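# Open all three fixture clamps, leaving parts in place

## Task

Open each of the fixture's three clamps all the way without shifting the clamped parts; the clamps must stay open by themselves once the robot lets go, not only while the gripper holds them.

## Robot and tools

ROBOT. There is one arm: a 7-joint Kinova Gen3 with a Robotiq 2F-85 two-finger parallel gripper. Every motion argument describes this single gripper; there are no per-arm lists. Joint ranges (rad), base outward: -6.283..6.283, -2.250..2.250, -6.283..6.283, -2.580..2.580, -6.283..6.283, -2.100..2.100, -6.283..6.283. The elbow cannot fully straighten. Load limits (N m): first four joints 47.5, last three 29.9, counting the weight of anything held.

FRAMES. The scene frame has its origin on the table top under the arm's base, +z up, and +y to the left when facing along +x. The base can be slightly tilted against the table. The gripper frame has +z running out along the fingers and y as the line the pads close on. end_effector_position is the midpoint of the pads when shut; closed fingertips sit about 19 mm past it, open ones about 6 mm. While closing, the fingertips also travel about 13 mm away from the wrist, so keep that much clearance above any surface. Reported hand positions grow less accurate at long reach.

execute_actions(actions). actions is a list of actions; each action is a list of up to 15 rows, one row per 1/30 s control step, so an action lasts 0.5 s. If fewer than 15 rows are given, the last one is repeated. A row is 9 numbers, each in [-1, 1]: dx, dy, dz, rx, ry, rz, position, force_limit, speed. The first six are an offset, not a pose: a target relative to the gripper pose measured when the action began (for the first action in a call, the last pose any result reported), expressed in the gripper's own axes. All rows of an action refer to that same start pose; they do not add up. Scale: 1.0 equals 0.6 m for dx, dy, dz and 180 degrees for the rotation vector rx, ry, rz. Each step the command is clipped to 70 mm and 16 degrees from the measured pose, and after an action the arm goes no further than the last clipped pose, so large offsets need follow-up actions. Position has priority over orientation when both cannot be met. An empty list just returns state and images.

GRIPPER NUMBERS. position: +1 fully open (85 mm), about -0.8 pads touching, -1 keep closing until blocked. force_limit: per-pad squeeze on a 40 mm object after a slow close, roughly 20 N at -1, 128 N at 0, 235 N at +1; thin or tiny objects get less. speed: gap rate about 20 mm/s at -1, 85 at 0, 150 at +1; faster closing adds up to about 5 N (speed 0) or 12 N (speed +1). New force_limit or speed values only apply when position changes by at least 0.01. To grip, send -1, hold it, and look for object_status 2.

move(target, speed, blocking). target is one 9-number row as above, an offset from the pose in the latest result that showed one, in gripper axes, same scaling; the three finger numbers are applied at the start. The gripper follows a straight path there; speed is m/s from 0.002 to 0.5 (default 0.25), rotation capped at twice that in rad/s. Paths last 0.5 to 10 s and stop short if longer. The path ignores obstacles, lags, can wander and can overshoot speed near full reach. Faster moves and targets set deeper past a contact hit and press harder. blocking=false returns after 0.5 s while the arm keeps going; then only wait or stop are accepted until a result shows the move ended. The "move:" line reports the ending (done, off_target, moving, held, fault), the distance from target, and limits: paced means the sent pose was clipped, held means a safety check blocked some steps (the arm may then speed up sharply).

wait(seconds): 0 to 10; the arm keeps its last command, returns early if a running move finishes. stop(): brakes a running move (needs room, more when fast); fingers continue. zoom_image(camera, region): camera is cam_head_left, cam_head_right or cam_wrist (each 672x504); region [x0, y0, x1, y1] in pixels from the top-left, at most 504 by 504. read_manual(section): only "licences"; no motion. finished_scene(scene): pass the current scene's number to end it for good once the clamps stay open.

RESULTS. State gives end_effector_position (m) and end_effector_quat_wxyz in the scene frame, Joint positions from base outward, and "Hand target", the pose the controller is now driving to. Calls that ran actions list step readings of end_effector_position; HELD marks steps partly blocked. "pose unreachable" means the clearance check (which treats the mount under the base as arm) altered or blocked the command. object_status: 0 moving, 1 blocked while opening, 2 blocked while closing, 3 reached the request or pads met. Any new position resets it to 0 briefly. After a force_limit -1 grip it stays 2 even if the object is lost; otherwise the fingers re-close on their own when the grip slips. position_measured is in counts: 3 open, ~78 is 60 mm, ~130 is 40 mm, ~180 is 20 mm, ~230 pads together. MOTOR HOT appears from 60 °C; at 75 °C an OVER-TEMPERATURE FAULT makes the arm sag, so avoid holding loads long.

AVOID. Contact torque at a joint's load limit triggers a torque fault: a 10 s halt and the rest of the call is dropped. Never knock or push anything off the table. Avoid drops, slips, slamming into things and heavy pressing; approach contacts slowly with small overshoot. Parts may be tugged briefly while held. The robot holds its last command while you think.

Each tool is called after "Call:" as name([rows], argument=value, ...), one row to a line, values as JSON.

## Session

Call:
execute_actions(actions=[])

Scene clock: 0.00 s.
end_effector_position=(+0.8933, -0.0939, +0.3526) position_measured=3 object_status=3 end_effector_quat_wxyz=(+0.348, -0.277, +0.890, -0.105)
Joint positions: [ 0.724  1.048 -0.627  0.679 -0.437  0.798  2.713]
Joint velocities: [-0.     0.001  0.     0.    -0.    -0.     0.001]
Motor temperatures (°C, as the motors report them): [30 24 25 25 32 37 42]
Hand target: +0.893, -0.094, +0.353; +0.348, -0.277, +0.890, -0.105

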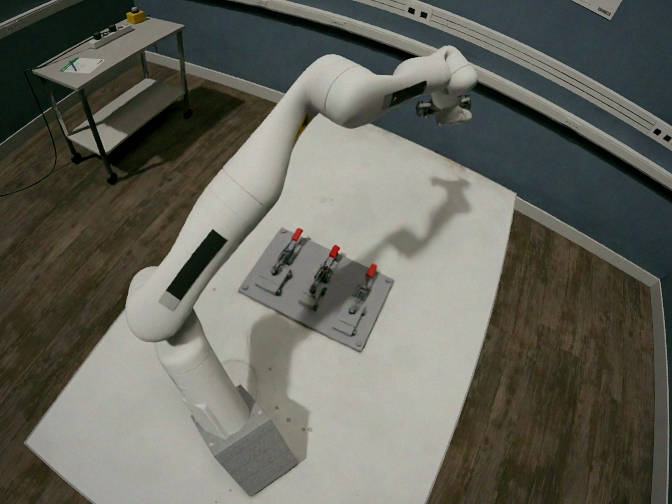

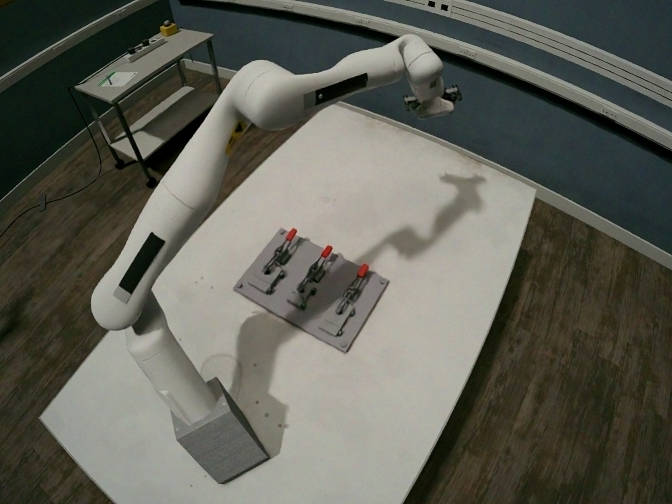

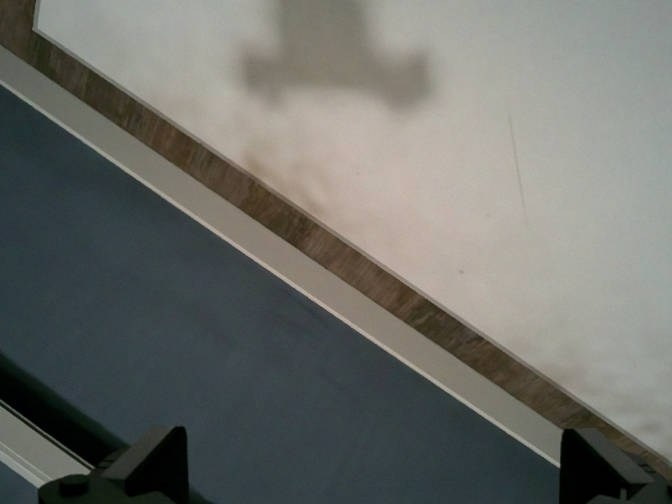

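Call:
move(target=[0.368,0.452,-0.212,-0.0694,0.230,0.183,0.2,-0.4,0], speed=0.4)

Scene clock: 1.93 s.
end_effector_position=(+0.5592, +0.0030, +0.2191) position_measured=104 object_status=3 end_effector_quat_wxyz=(-0.000, +0.001, +1.000, -0.001)
Joint positions: [ 0.738  0.664 -0.467  1.521 -0.391  0.994  2.13 ]
Joint velocities: [-0.    -0.004 -0.001  0.001  0.    -0.001 -0.001]
Motor temperatures (°C, as the motors report them): [30 24 25 25 32 37 42]
Hand target: +0.559, +0.003, +0.219; -0.000, +0.001, +1.000, -0.001
Off the commanded pose: 0.001 m, 0 deg.
move: done

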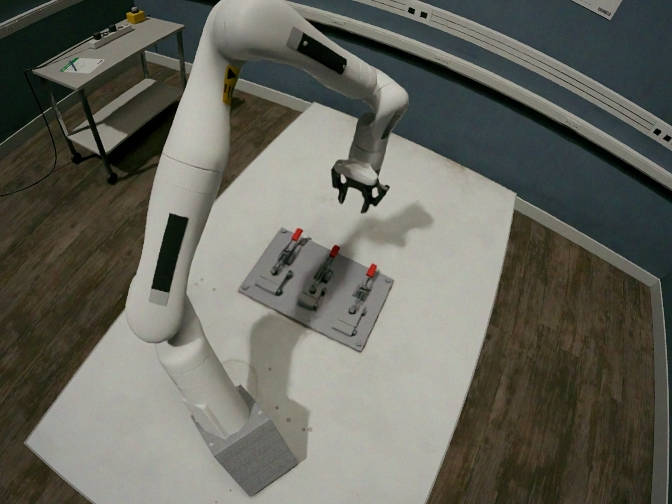

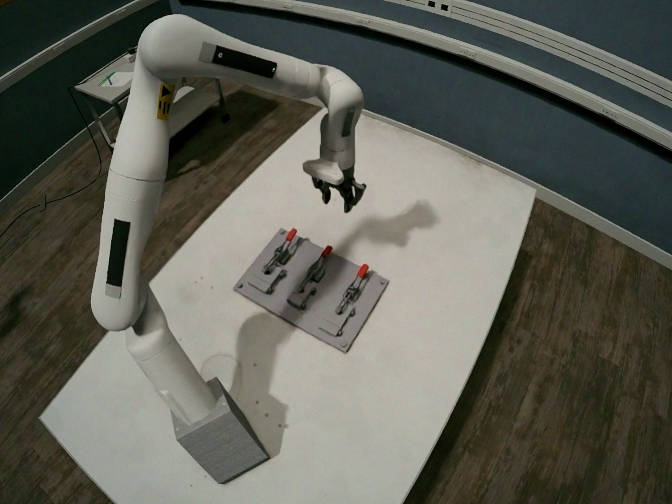

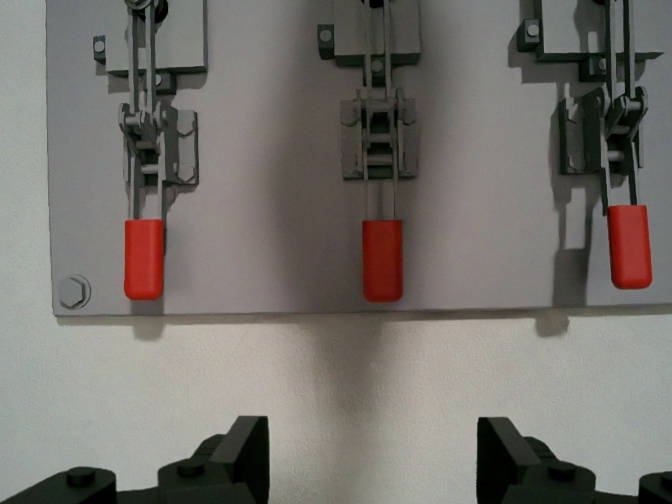

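Call:
move(target=[0.06,0.19,0.18,0,0,0,0.2,-0.4,0], speed=0.3)

Scene clock: 3.07 s.
end_effector_position=(+0.5230, +0.1159, +0.1113) position_measured=104 object_status=3 end_effector_quat_wxyz=(-0.000, +0.001, +1.000, -0.001)
Joint positions: [ 0.515  0.612 -0.539  1.808 -0.471  0.618  2.006]
Joint velocities: [-0.008  0.001 -0.006  0.001  0.004 -0.001 -0.005]
Motor temperatures (°C, as the motors report them): [30 24 25 25 32 37 42]
Hand target: +0.523, +0.116, +0.111; -0.000, +0.001, +1.000, -0.001
Off the commanded pose: 0.001 m, 0 deg.
move: done

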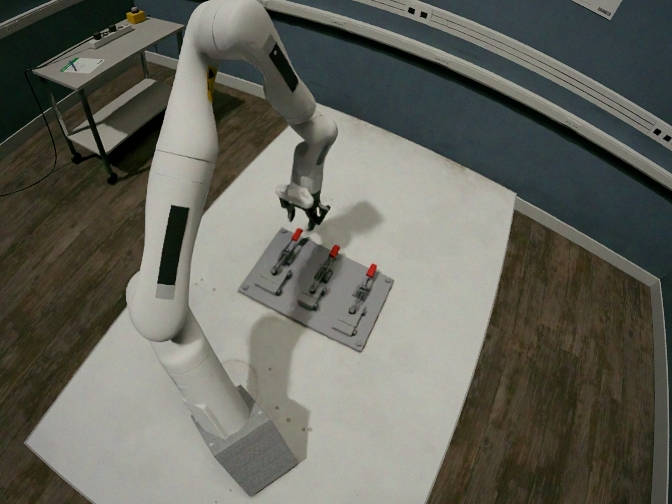

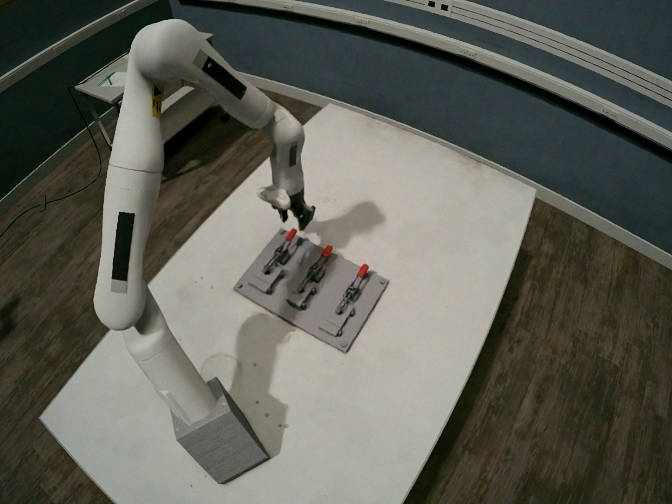

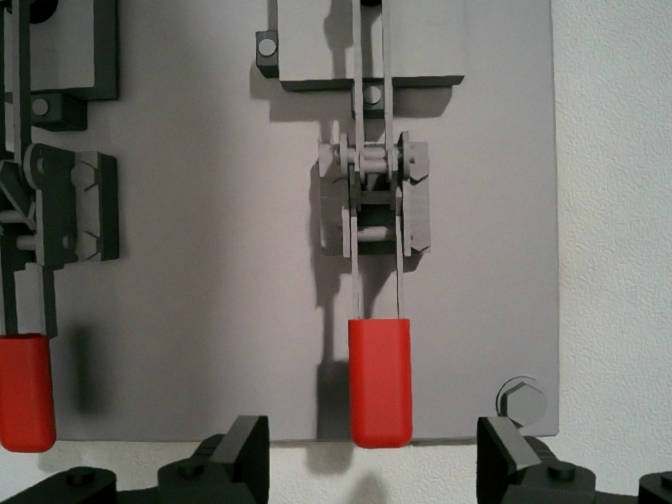

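Call:
move(target=[0.018,0.002,0.076,0,0,0,0.2,-0.4,0], speed=0.12)

Call:
move(target=[0,0,0,0,0,0,-1,-0.4,0])

Scene clock: 4.00 s.
end_effector_position=(+0.5124, +0.1169, +0.0660) position_measured=104 object_status=3 end_effector_quat_wxyz=(+0.000, +0.001, +1.000, -0.001)
Joint positions: [ 0.466  0.687 -0.554  1.854 -0.485  0.48   2.022]
Joint velocities: [-0.003  0.005 -0.     0.     0.001 -0.    -0.002]
Motor temperatures (°C, as the motors report them): [30 24 25 25 32 37 42]
Hand target: +0.512, +0.117, +0.066; -0.000, +0.001, +1.000, -0.001
Off the commanded pose: 0.000 m, 0 deg.
move: done

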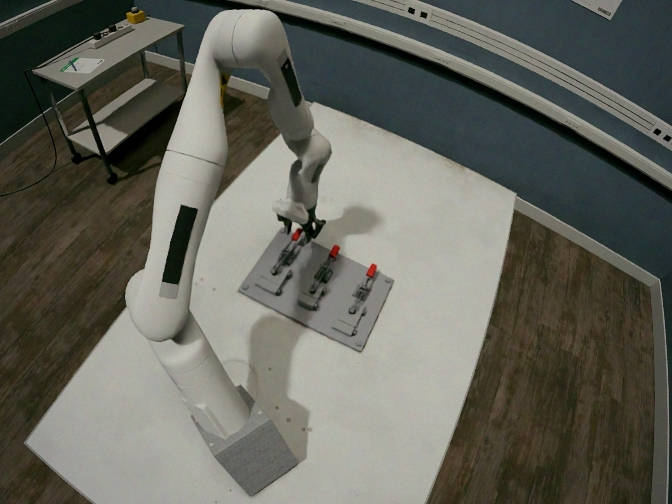

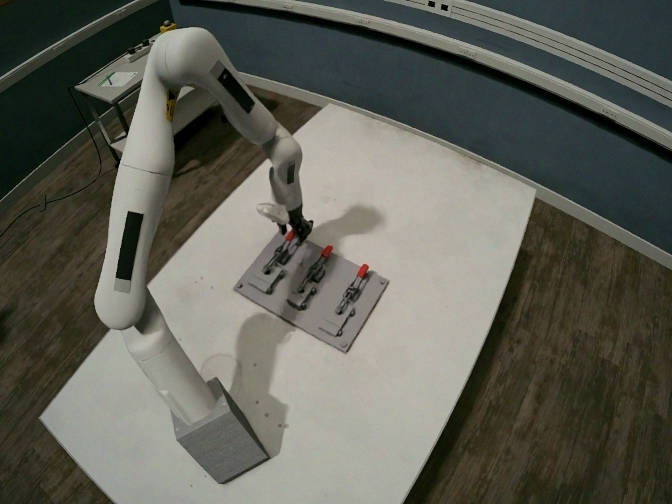

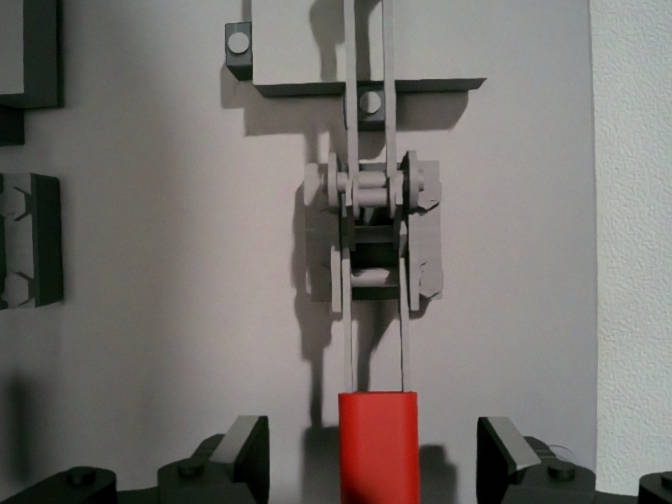

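Scene clock: 4.67 s.
end_effector_position=(+0.5126, +0.1183, +0.0660) position_measured=189 object_status=2 end_effector_quat_wxyz=(+0.000, -0.000, +1.000, -0.001)
Joint positions: [ 0.465  0.686 -0.555  1.854 -0.485  0.481  2.022]
Joint velocities: [-0.001 -0.     0.     0.    -0.     0.     0.001]
Motor temperatures (°C, as the motors report them): [30 24 25 25 32 37 42]
Hand target: +0.512, +0.117, +0.066; +0.000, +0.001, +1.000, -0.001
Off the commanded pose: 0.001 m, 0 deg.
move: done

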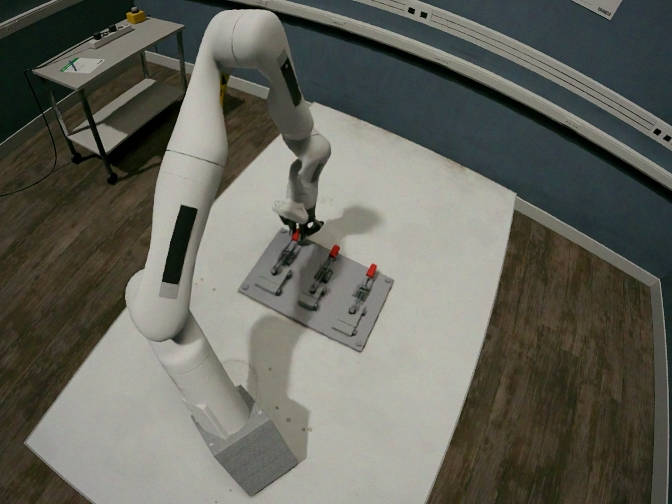

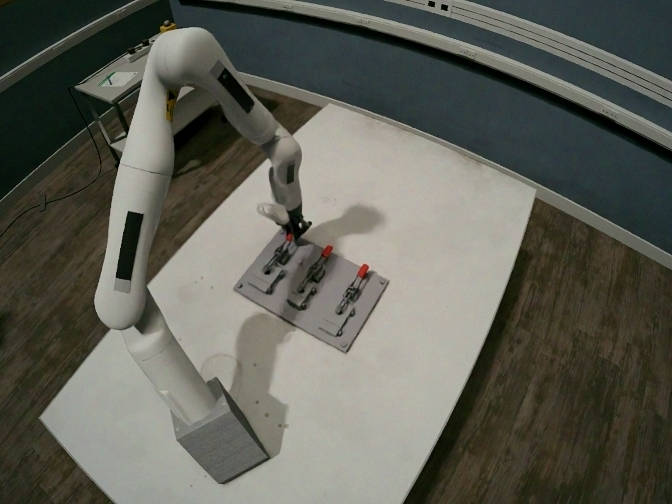

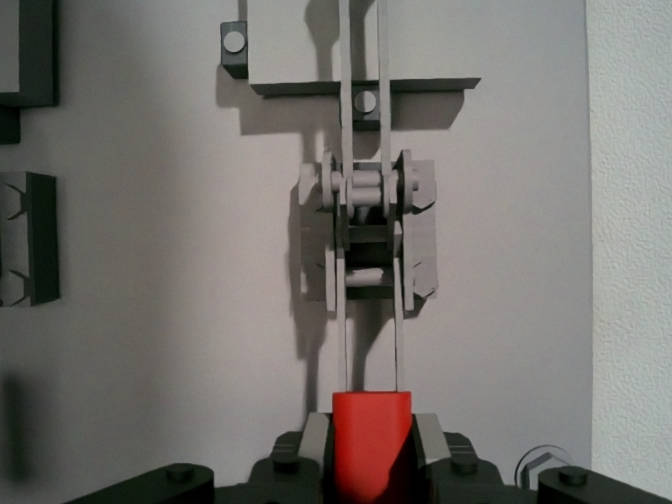

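Call:
execute_actions(actions=[])

Scene clock: 5.03 s.
end_effector_position=(+0.5126, +0.1183, +0.0660) position_measured=189 object_status=2 end_effector_quat_wxyz=(+0.000, -0.000, +1.000, -0.001)
Joint positions: [ 0.465  0.686 -0.555  1.854 -0.485  0.481  2.022]
Joint velocities: [-0.     0.001 -0.     0.     0.     0.    -0.001]
Motor temperatures (°C, as the motors report them): [30 24 25 25 32 37 42]
Hand target: +0.512, +0.117, +0.066; +0.000, +0.001, +1.000, -0.001
Off the commanded pose: 0.001 m, 0 deg.

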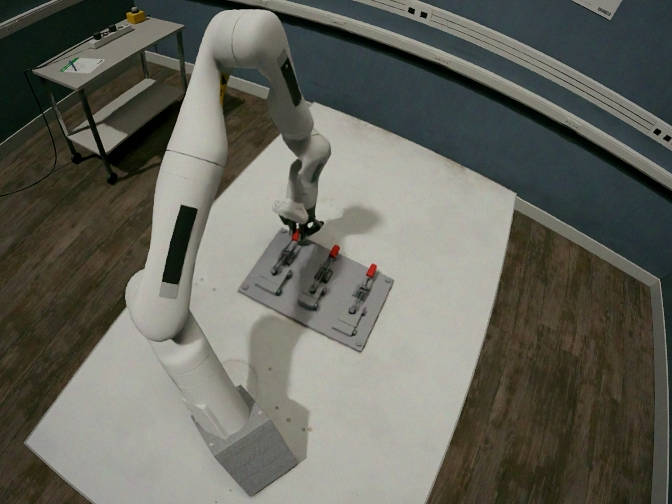

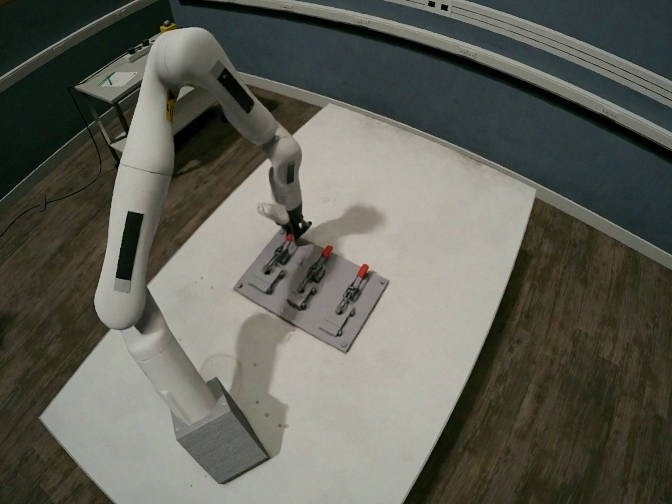

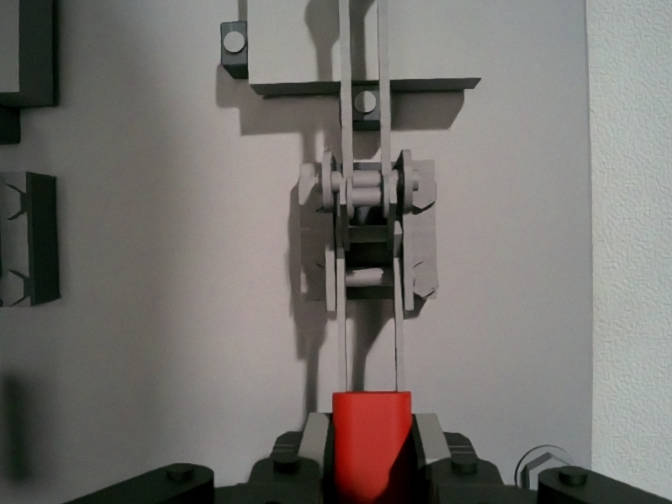

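Call:
execute_actions([
  [[0.0035,0,-0.0127,0,-0.0556,0,-1,-0.4,0]],
  [[0.0035,0,-0.0127,0,-0.0556,0,-1,-0.4,0]],
  [[0.0035,0,-0.0127,0,-0.0556,0,-1,-0.4,0]],
  [[0,0,0,0,0,0,-1,-0.4,0]],
])

Scene clock: 7.17 s.
end_effector_position=(+0.4934, +0.1177, +0.0835) position_measured=189 object_status=2 end_effector_quat_wxyz=(+0.246, -0.003, +0.969, -0.003)
Joint positions: [ 0.858  0.96  -1.191  2.391 -0.438 -0.618  2.149]
Joint velocities: [ 0.001  0.001 -0.     0.     0.     0.     0.   ]
Motor temperatures (°C, as the motors report them): [30 24 25 25 32 37 42]
Hand target: +0.494, +0.118, +0.084; +0.247, -0.003, +0.969, -0.003
Off the commanded pose: 0.000 m, 0 deg.
Step readings (end_effector_position; steps 1 to 15: 1st action; 16 to 30: 2nd action; 31 to 45: 3rd action; 46 to 60: 4th action):
0: (+0.5126, +0.1183, +0.0660)
1: (+0.5126, +0.1181, +0.0662)
2: (+0.5123, +0.1181, +0.0667)
4: (+0.5113, +0.1180, +0.0685)
8: (+0.5088, +0.1182, +0.0716)
15: (+0.5079, +0.1183, +0.0720)
16: (+0.5078, +0.1180, +0.0723)
17: (+0.5073, +0.1179, +0.0728)
19: (+0.5061, +0.1178, +0.0743)
23: (+0.5022, +0.1181, +0.0785)
30: (+0.5016, +0.1181, +0.0781)
31: (+0.5013, +0.1178, +0.0781)
32: (+0.5010, +0.1177, +0.0783)
34: (+0.4995, +0.1178, +0.0797)
38: (+0.4958, +0.1179, +0.0825)
45: (+0.4939, +0.1177, +0.0835)
46: (+0.4934, +0.1178, +0.0834)
47: (+0.4933, +0.1176, +0.0835)
49: (+0.4934, +0.1177, +0.0835)
53: (+0.4934, +0.1177, +0.0835)
60: end_effector_position above

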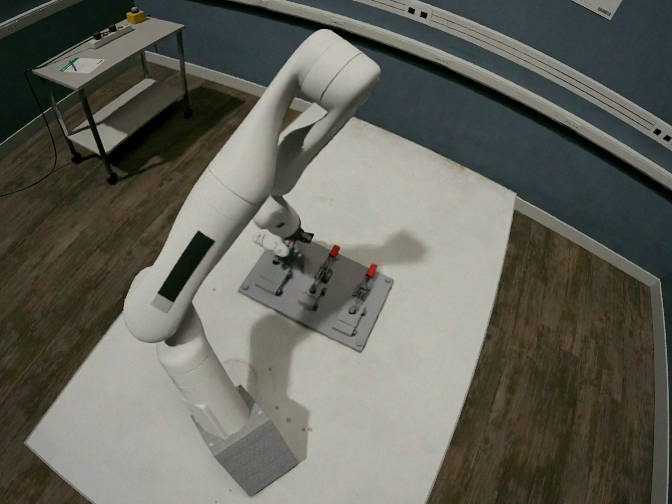

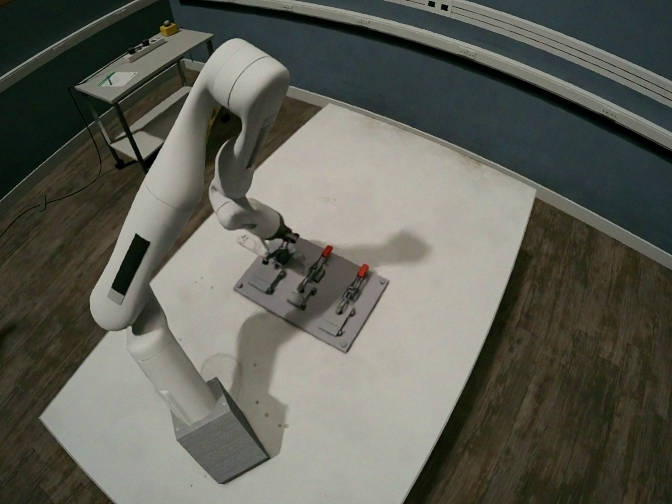

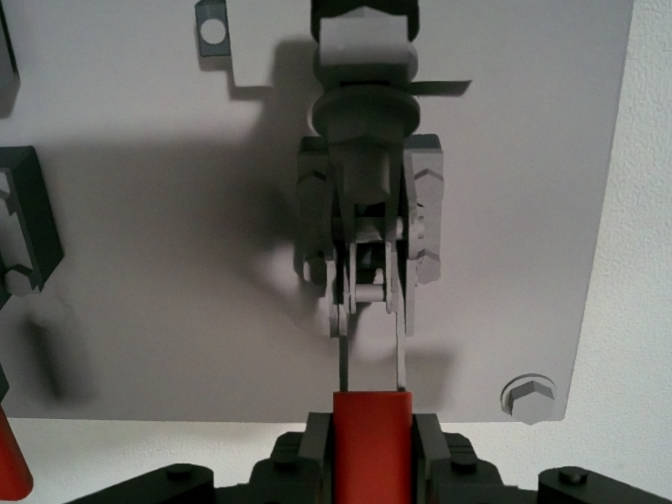

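Call:
execute_actions([
  [[0,0,0,0,0,0,-0.2,-0.4,0.5]],
])

Call:
move(target=[-0.056,0,0.027,0,0.159,0,-0.2,-0.4,0.5], speed=0.15)

Scene clock: 7.93 s.
end_effector_position=(+0.4934, +0.1177, +0.0835) position_measured=154 object_status=0 end_effector_quat_wxyz=(+0.246, -0.003, +0.969, -0.003)
Joint positions: [ 0.858  0.96  -1.191  2.391 -0.438 -0.618  2.149]
Joint velocities: [-0.    -0.    -0.     0.     0.     0.     0.002]
Motor temperatures (°C, as the motors report them): [30 24 25 25 32 37 42]
Hand target: +0.493, +0.118, +0.083; +0.246, -0.003, +0.969, -0.003
Off the commanded pose: 0.000 m, 0 deg.
Step readings (end_effector_position):
0: (+0.4934, +0.1177, +0.0835)
1: (+0.4933, +0.1176, +0.0835)
2: (+0.4933, +0.1177, +0.0835)
4: (+0.4934, +0.1177, +0.0835)
8: (+0.4934, +0.1177, +0.0835)
15: end_effector_position above

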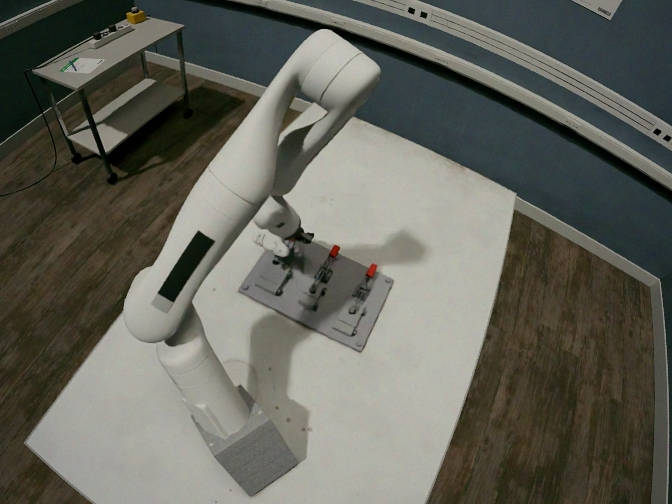

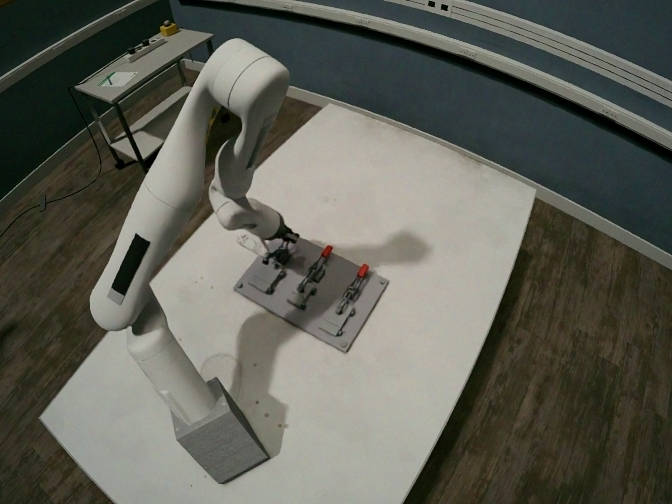

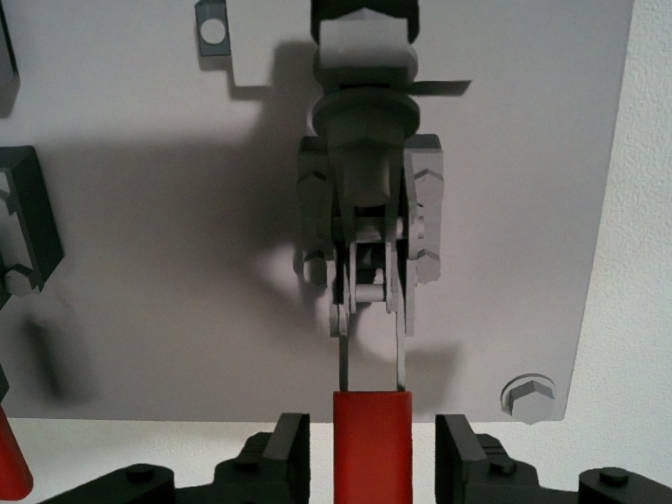

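Scene clock: 9.90 s.
end_effector_position=(+0.5312, +0.1176, +0.0860) position_measured=154 object_status=3 end_effector_quat_wxyz=(-0.000, -0.001, +1.000, -0.004)
Joint positions: [ 0.444  0.654 -0.498  1.788 -0.489  0.577  2.013]
Joint velocities: [-0.014  0.004 -0.008 -0.004  0.006  0.001 -0.006]
Motor temperatures (°C, as the motors report them): [30 24 25 25 32 37 42]
Hand target: +0.531, +0.118, +0.085; -0.001, -0.002, +1.000, -0.004
Off the commanded pose: 0.001 m, 0 deg.
move: done

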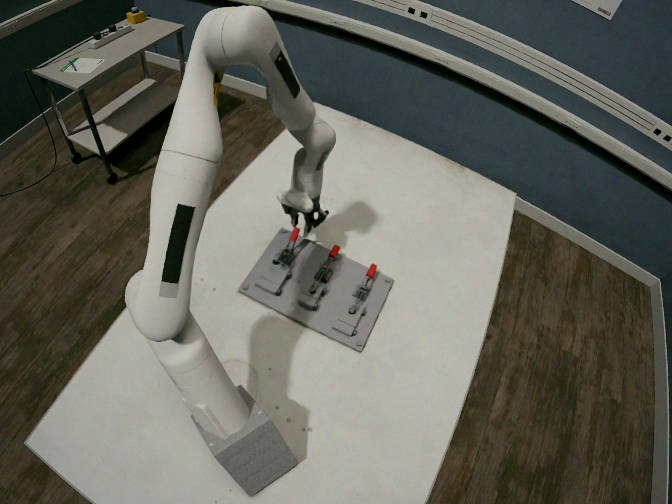

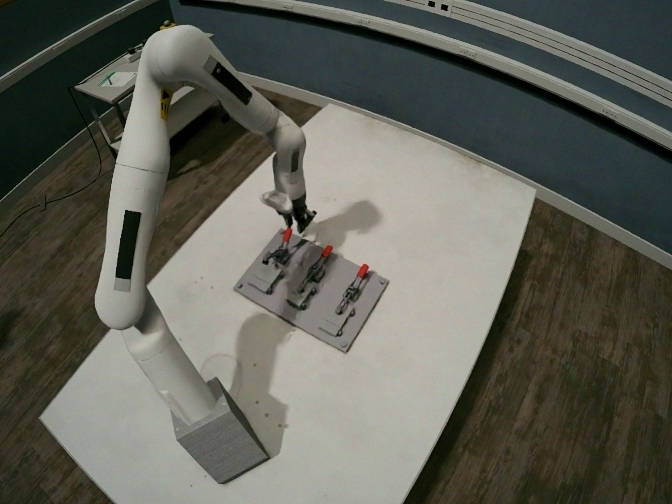

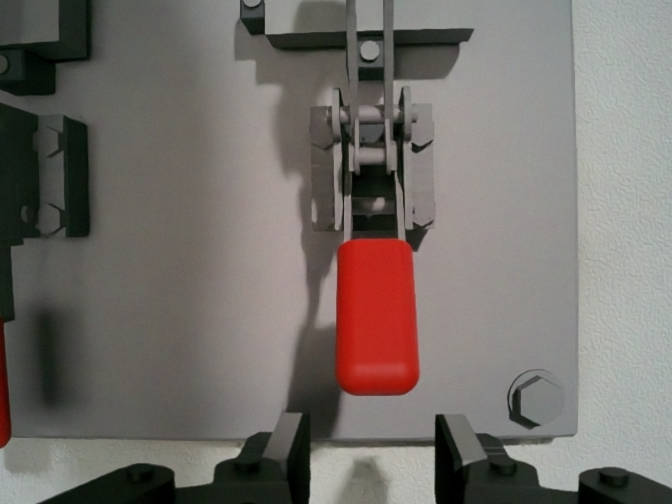

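Call:
execute_actions([
  [[0,0,0.013,0,0,0,-1,-0.4,0.5]],
])

Call:
move(target=[0.092,0,-0.035,0,0,0,-1,-0.4,0.5], speed=0.06)

Scene clock: 10.53 s.
end_effector_position=(+0.5312, +0.1175, +0.0782) position_measured=231 object_status=0 end_effector_quat_wxyz=(-0.000, -0.001, +1.000, -0.004)
Joint positions: [ 0.434  0.669 -0.499  1.789 -0.49   0.558  2.014]
Joint velocities: [-0. -0. -0. -0. -0. -0.  0.]
Motor temperatures (°C, as the motors report them): [30 24 25 25 32 37 42]
Hand target: +0.531, +0.118, +0.078; -0.000, -0.001, +1.000, -0.004
Off the commanded pose: 0.000 m, 0 deg.
Step readings (end_effector_position):
0: (+0.5310, +0.1182, +0.0856)
1: (+0.5309, +0.1182, +0.0848)
2: (+0.5309, +0.1180, +0.0816)
4: (+0.5308, +0.1176, +0.0785)
8: (+0.5314, +0.1174, +0.0785)
15: end_effector_position above

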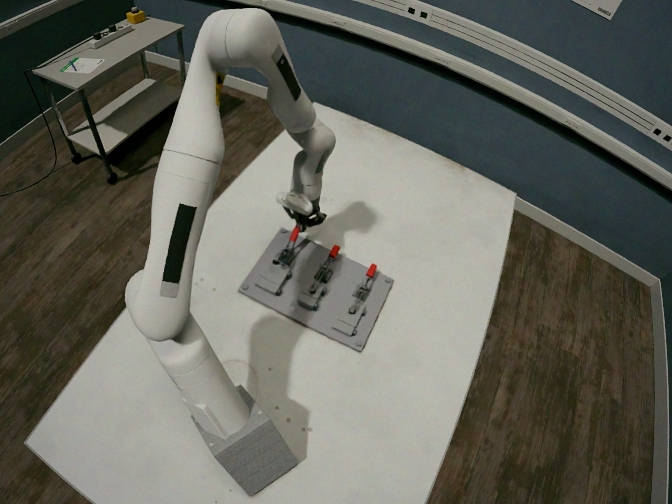

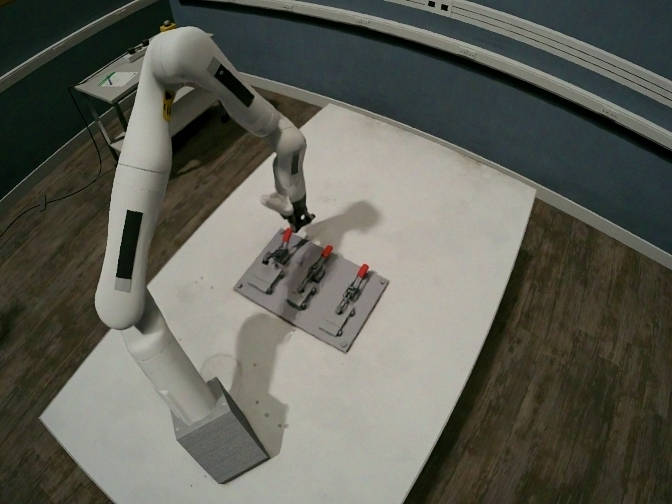

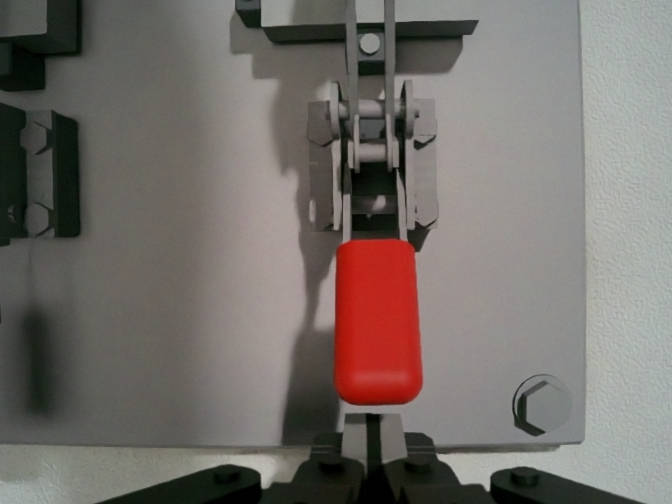

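Scene clock: 11.77 s.
end_effector_position=(+0.4827, +0.1169, +0.1006) position_measured=231 object_status=3 end_effector_quat_wxyz=(+0.007, -0.002, +1.000, -0.006)
Joint positions: [ 0.547  0.585 -0.582  1.967 -0.55   0.483  2.101]
Joint velocities: [ 0.005 -0.006 -0.001  0.002 -0.004  0.002  0.003]
Motor temperatures (°C, as the motors report them): [30 24 25 25 32 37 42]
Hand target: +0.476, +0.117, +0.099; -0.000, -0.001, +1.000, -0.004
Off the commanded pose: 0.007 m, 1 deg.
move: off_target

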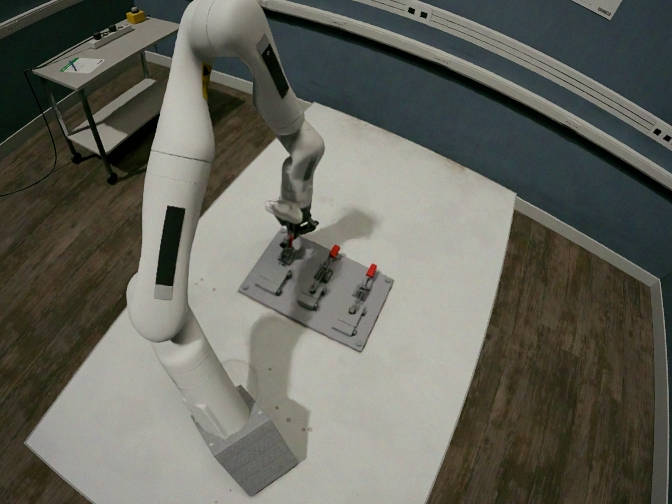

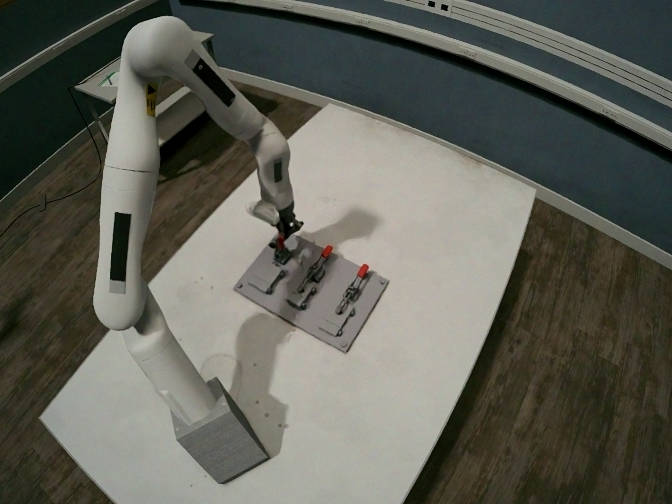

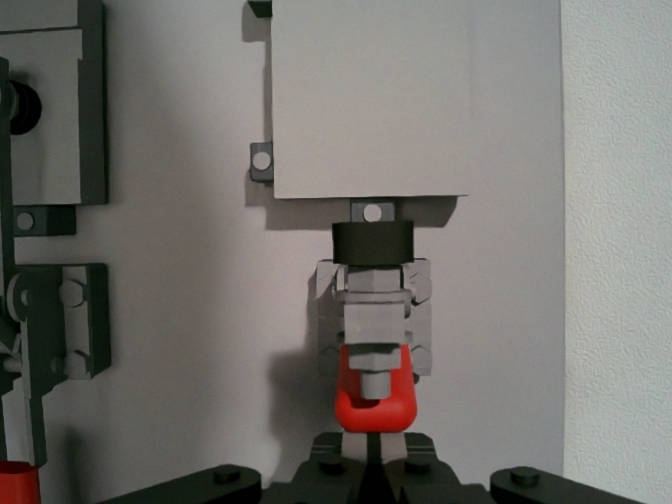

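Call:
move(target=[-0.058,-0.182,0.0,0,-0.004,0,0.2,-0.4,0], speed=0.2)

Scene clock: 12.83 s.
end_effector_position=(+0.5185, +0.0084, +0.1026) position_measured=104 object_status=0 end_effector_quat_wxyz=(+0.014, -0.002, +1.000, -0.006)
Joint positions: [ 0.67   0.767 -0.517  1.789 -0.467  0.578  2.235]
Joint velocities: [ 0.001  0.008  0.002 -0.001 -0.002  0.001  0.002]
Motor temperatures (°C, as the motors report them): [30 24 25 25 32 37 42]
Hand target: +0.518, +0.008, +0.102; +0.013, -0.002, +1.000, -0.005
Off the commanded pose: 0.001 m, 0 deg.
move: done

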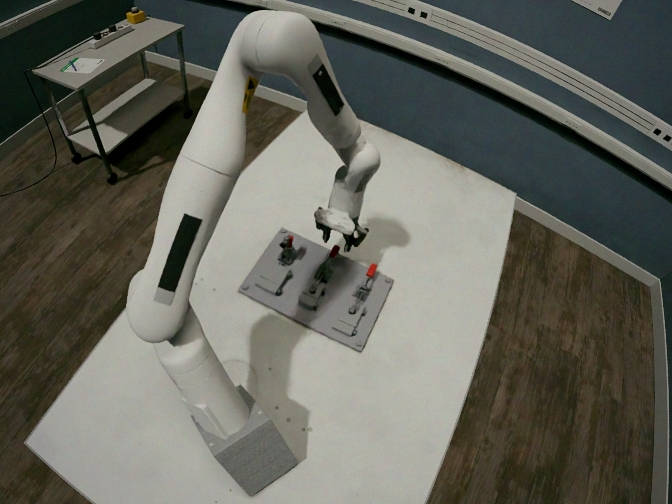

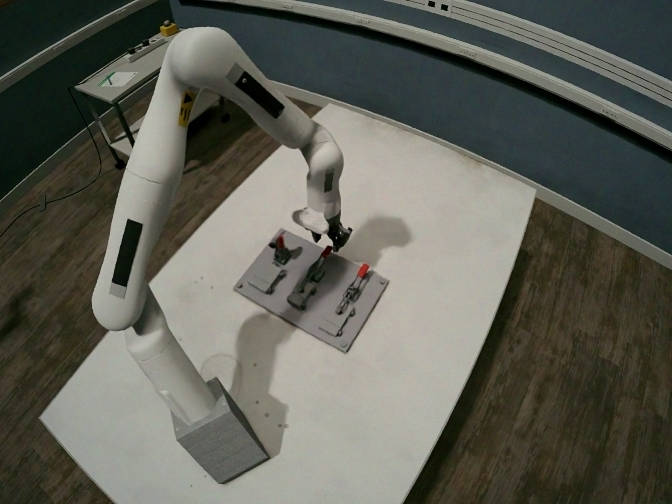

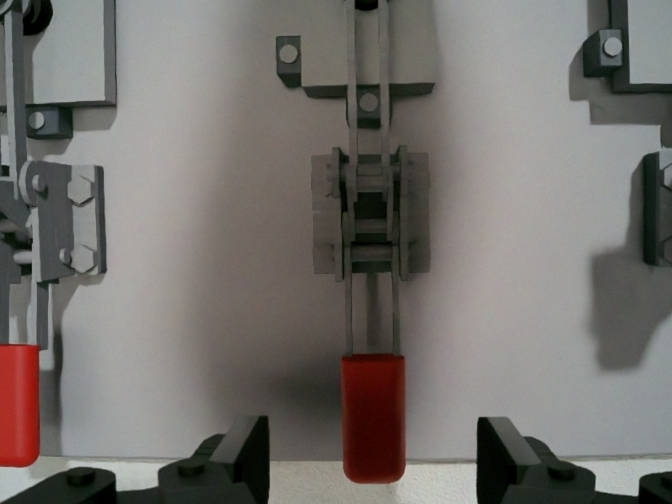

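Call:
move(target=[0,0,0.074,0,0.008,0,0.2,-0.4,0], speed=0.1)

Call:
execute_actions([
  [[0,0,0,0,0,0,-1,-0.4,0]],
])

Scene clock: 13.73 s.
end_effector_position=(+0.5199, +0.0077, +0.0587) position_measured=104 object_status=3 end_effector_quat_wxyz=(+0.001, -0.002, +1.000, -0.006)
Joint positions: [ 0.597  0.849 -0.498  1.762 -0.459  0.52   2.218]
Joint velocities: [-0.005  0.008 -0.002 -0.     0.001  0.001 -0.001]
Motor temperatures (°C, as the motors report them): [30 24 25 25 32 37 42]
Hand target: +0.520, +0.008, +0.058; +0.001, -0.002, +1.000, -0.006
Off the commanded pose: 0.001 m, 0 deg.
move: done

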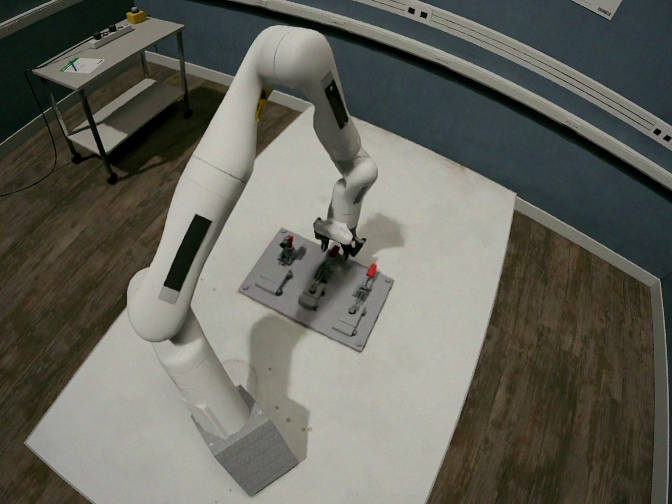

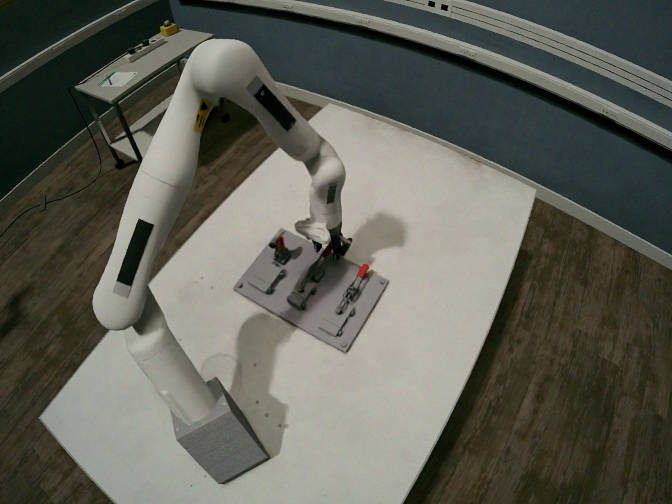

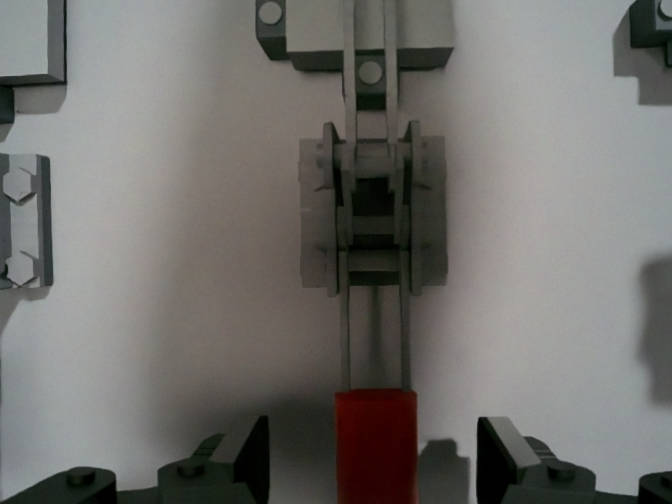

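Scene clock: 14.23 s.
end_effector_position=(+0.5199, +0.0085, +0.0588) position_measured=189 object_status=0 end_effector_quat_wxyz=(+0.001, -0.003, +1.000, -0.005)
Joint positions: [ 0.596  0.848 -0.499  1.763 -0.458  0.521  2.219]
Joint velocities: [ 0.    -0.001  0.     0.001  0.001 -0.001  0.001]
Motor temperatures (°C, as the motors report them): [30 24 25 25 32 37 42]
Hand target: +0.520, +0.008, +0.059; +0.001, -0.002, +1.000, -0.006
Off the commanded pose: 0.001 m, 0 deg.
Step readings (end_effector_position):
0: (+0.5199, +0.0077, +0.0587)
1: (+0.5200, +0.0077, +0.0588)
2: (+0.5200, +0.0077, +0.0589)
4: (+0.5200, +0.0077, +0.0588)
8: (+0.5200, +0.0077, +0.0587)
15: end_effector_position above

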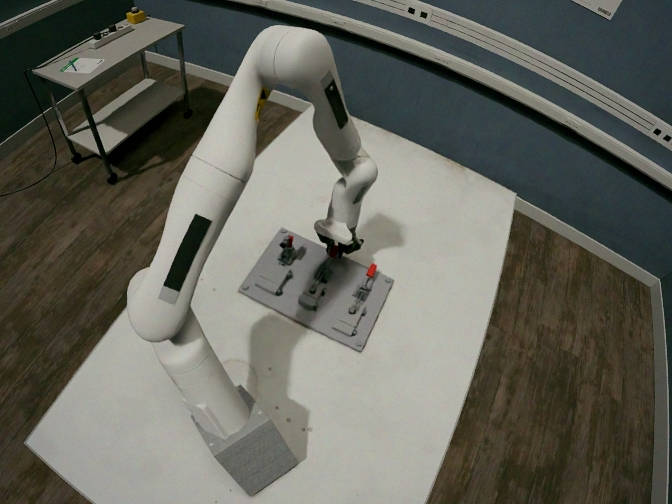

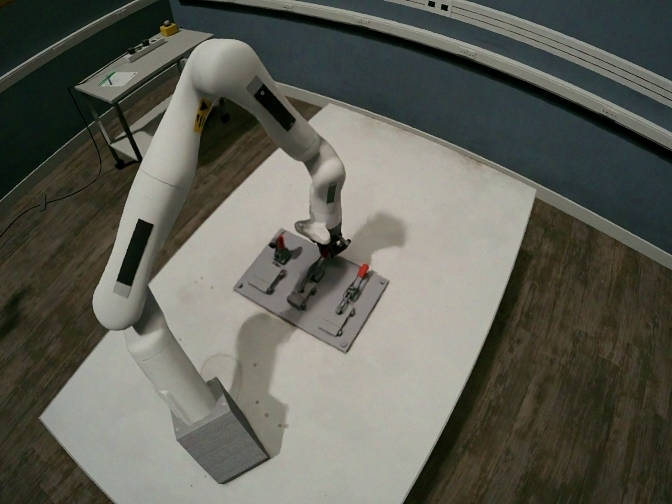

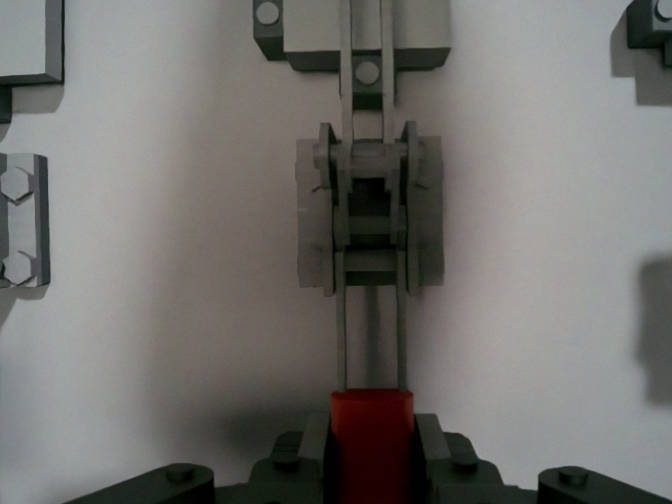

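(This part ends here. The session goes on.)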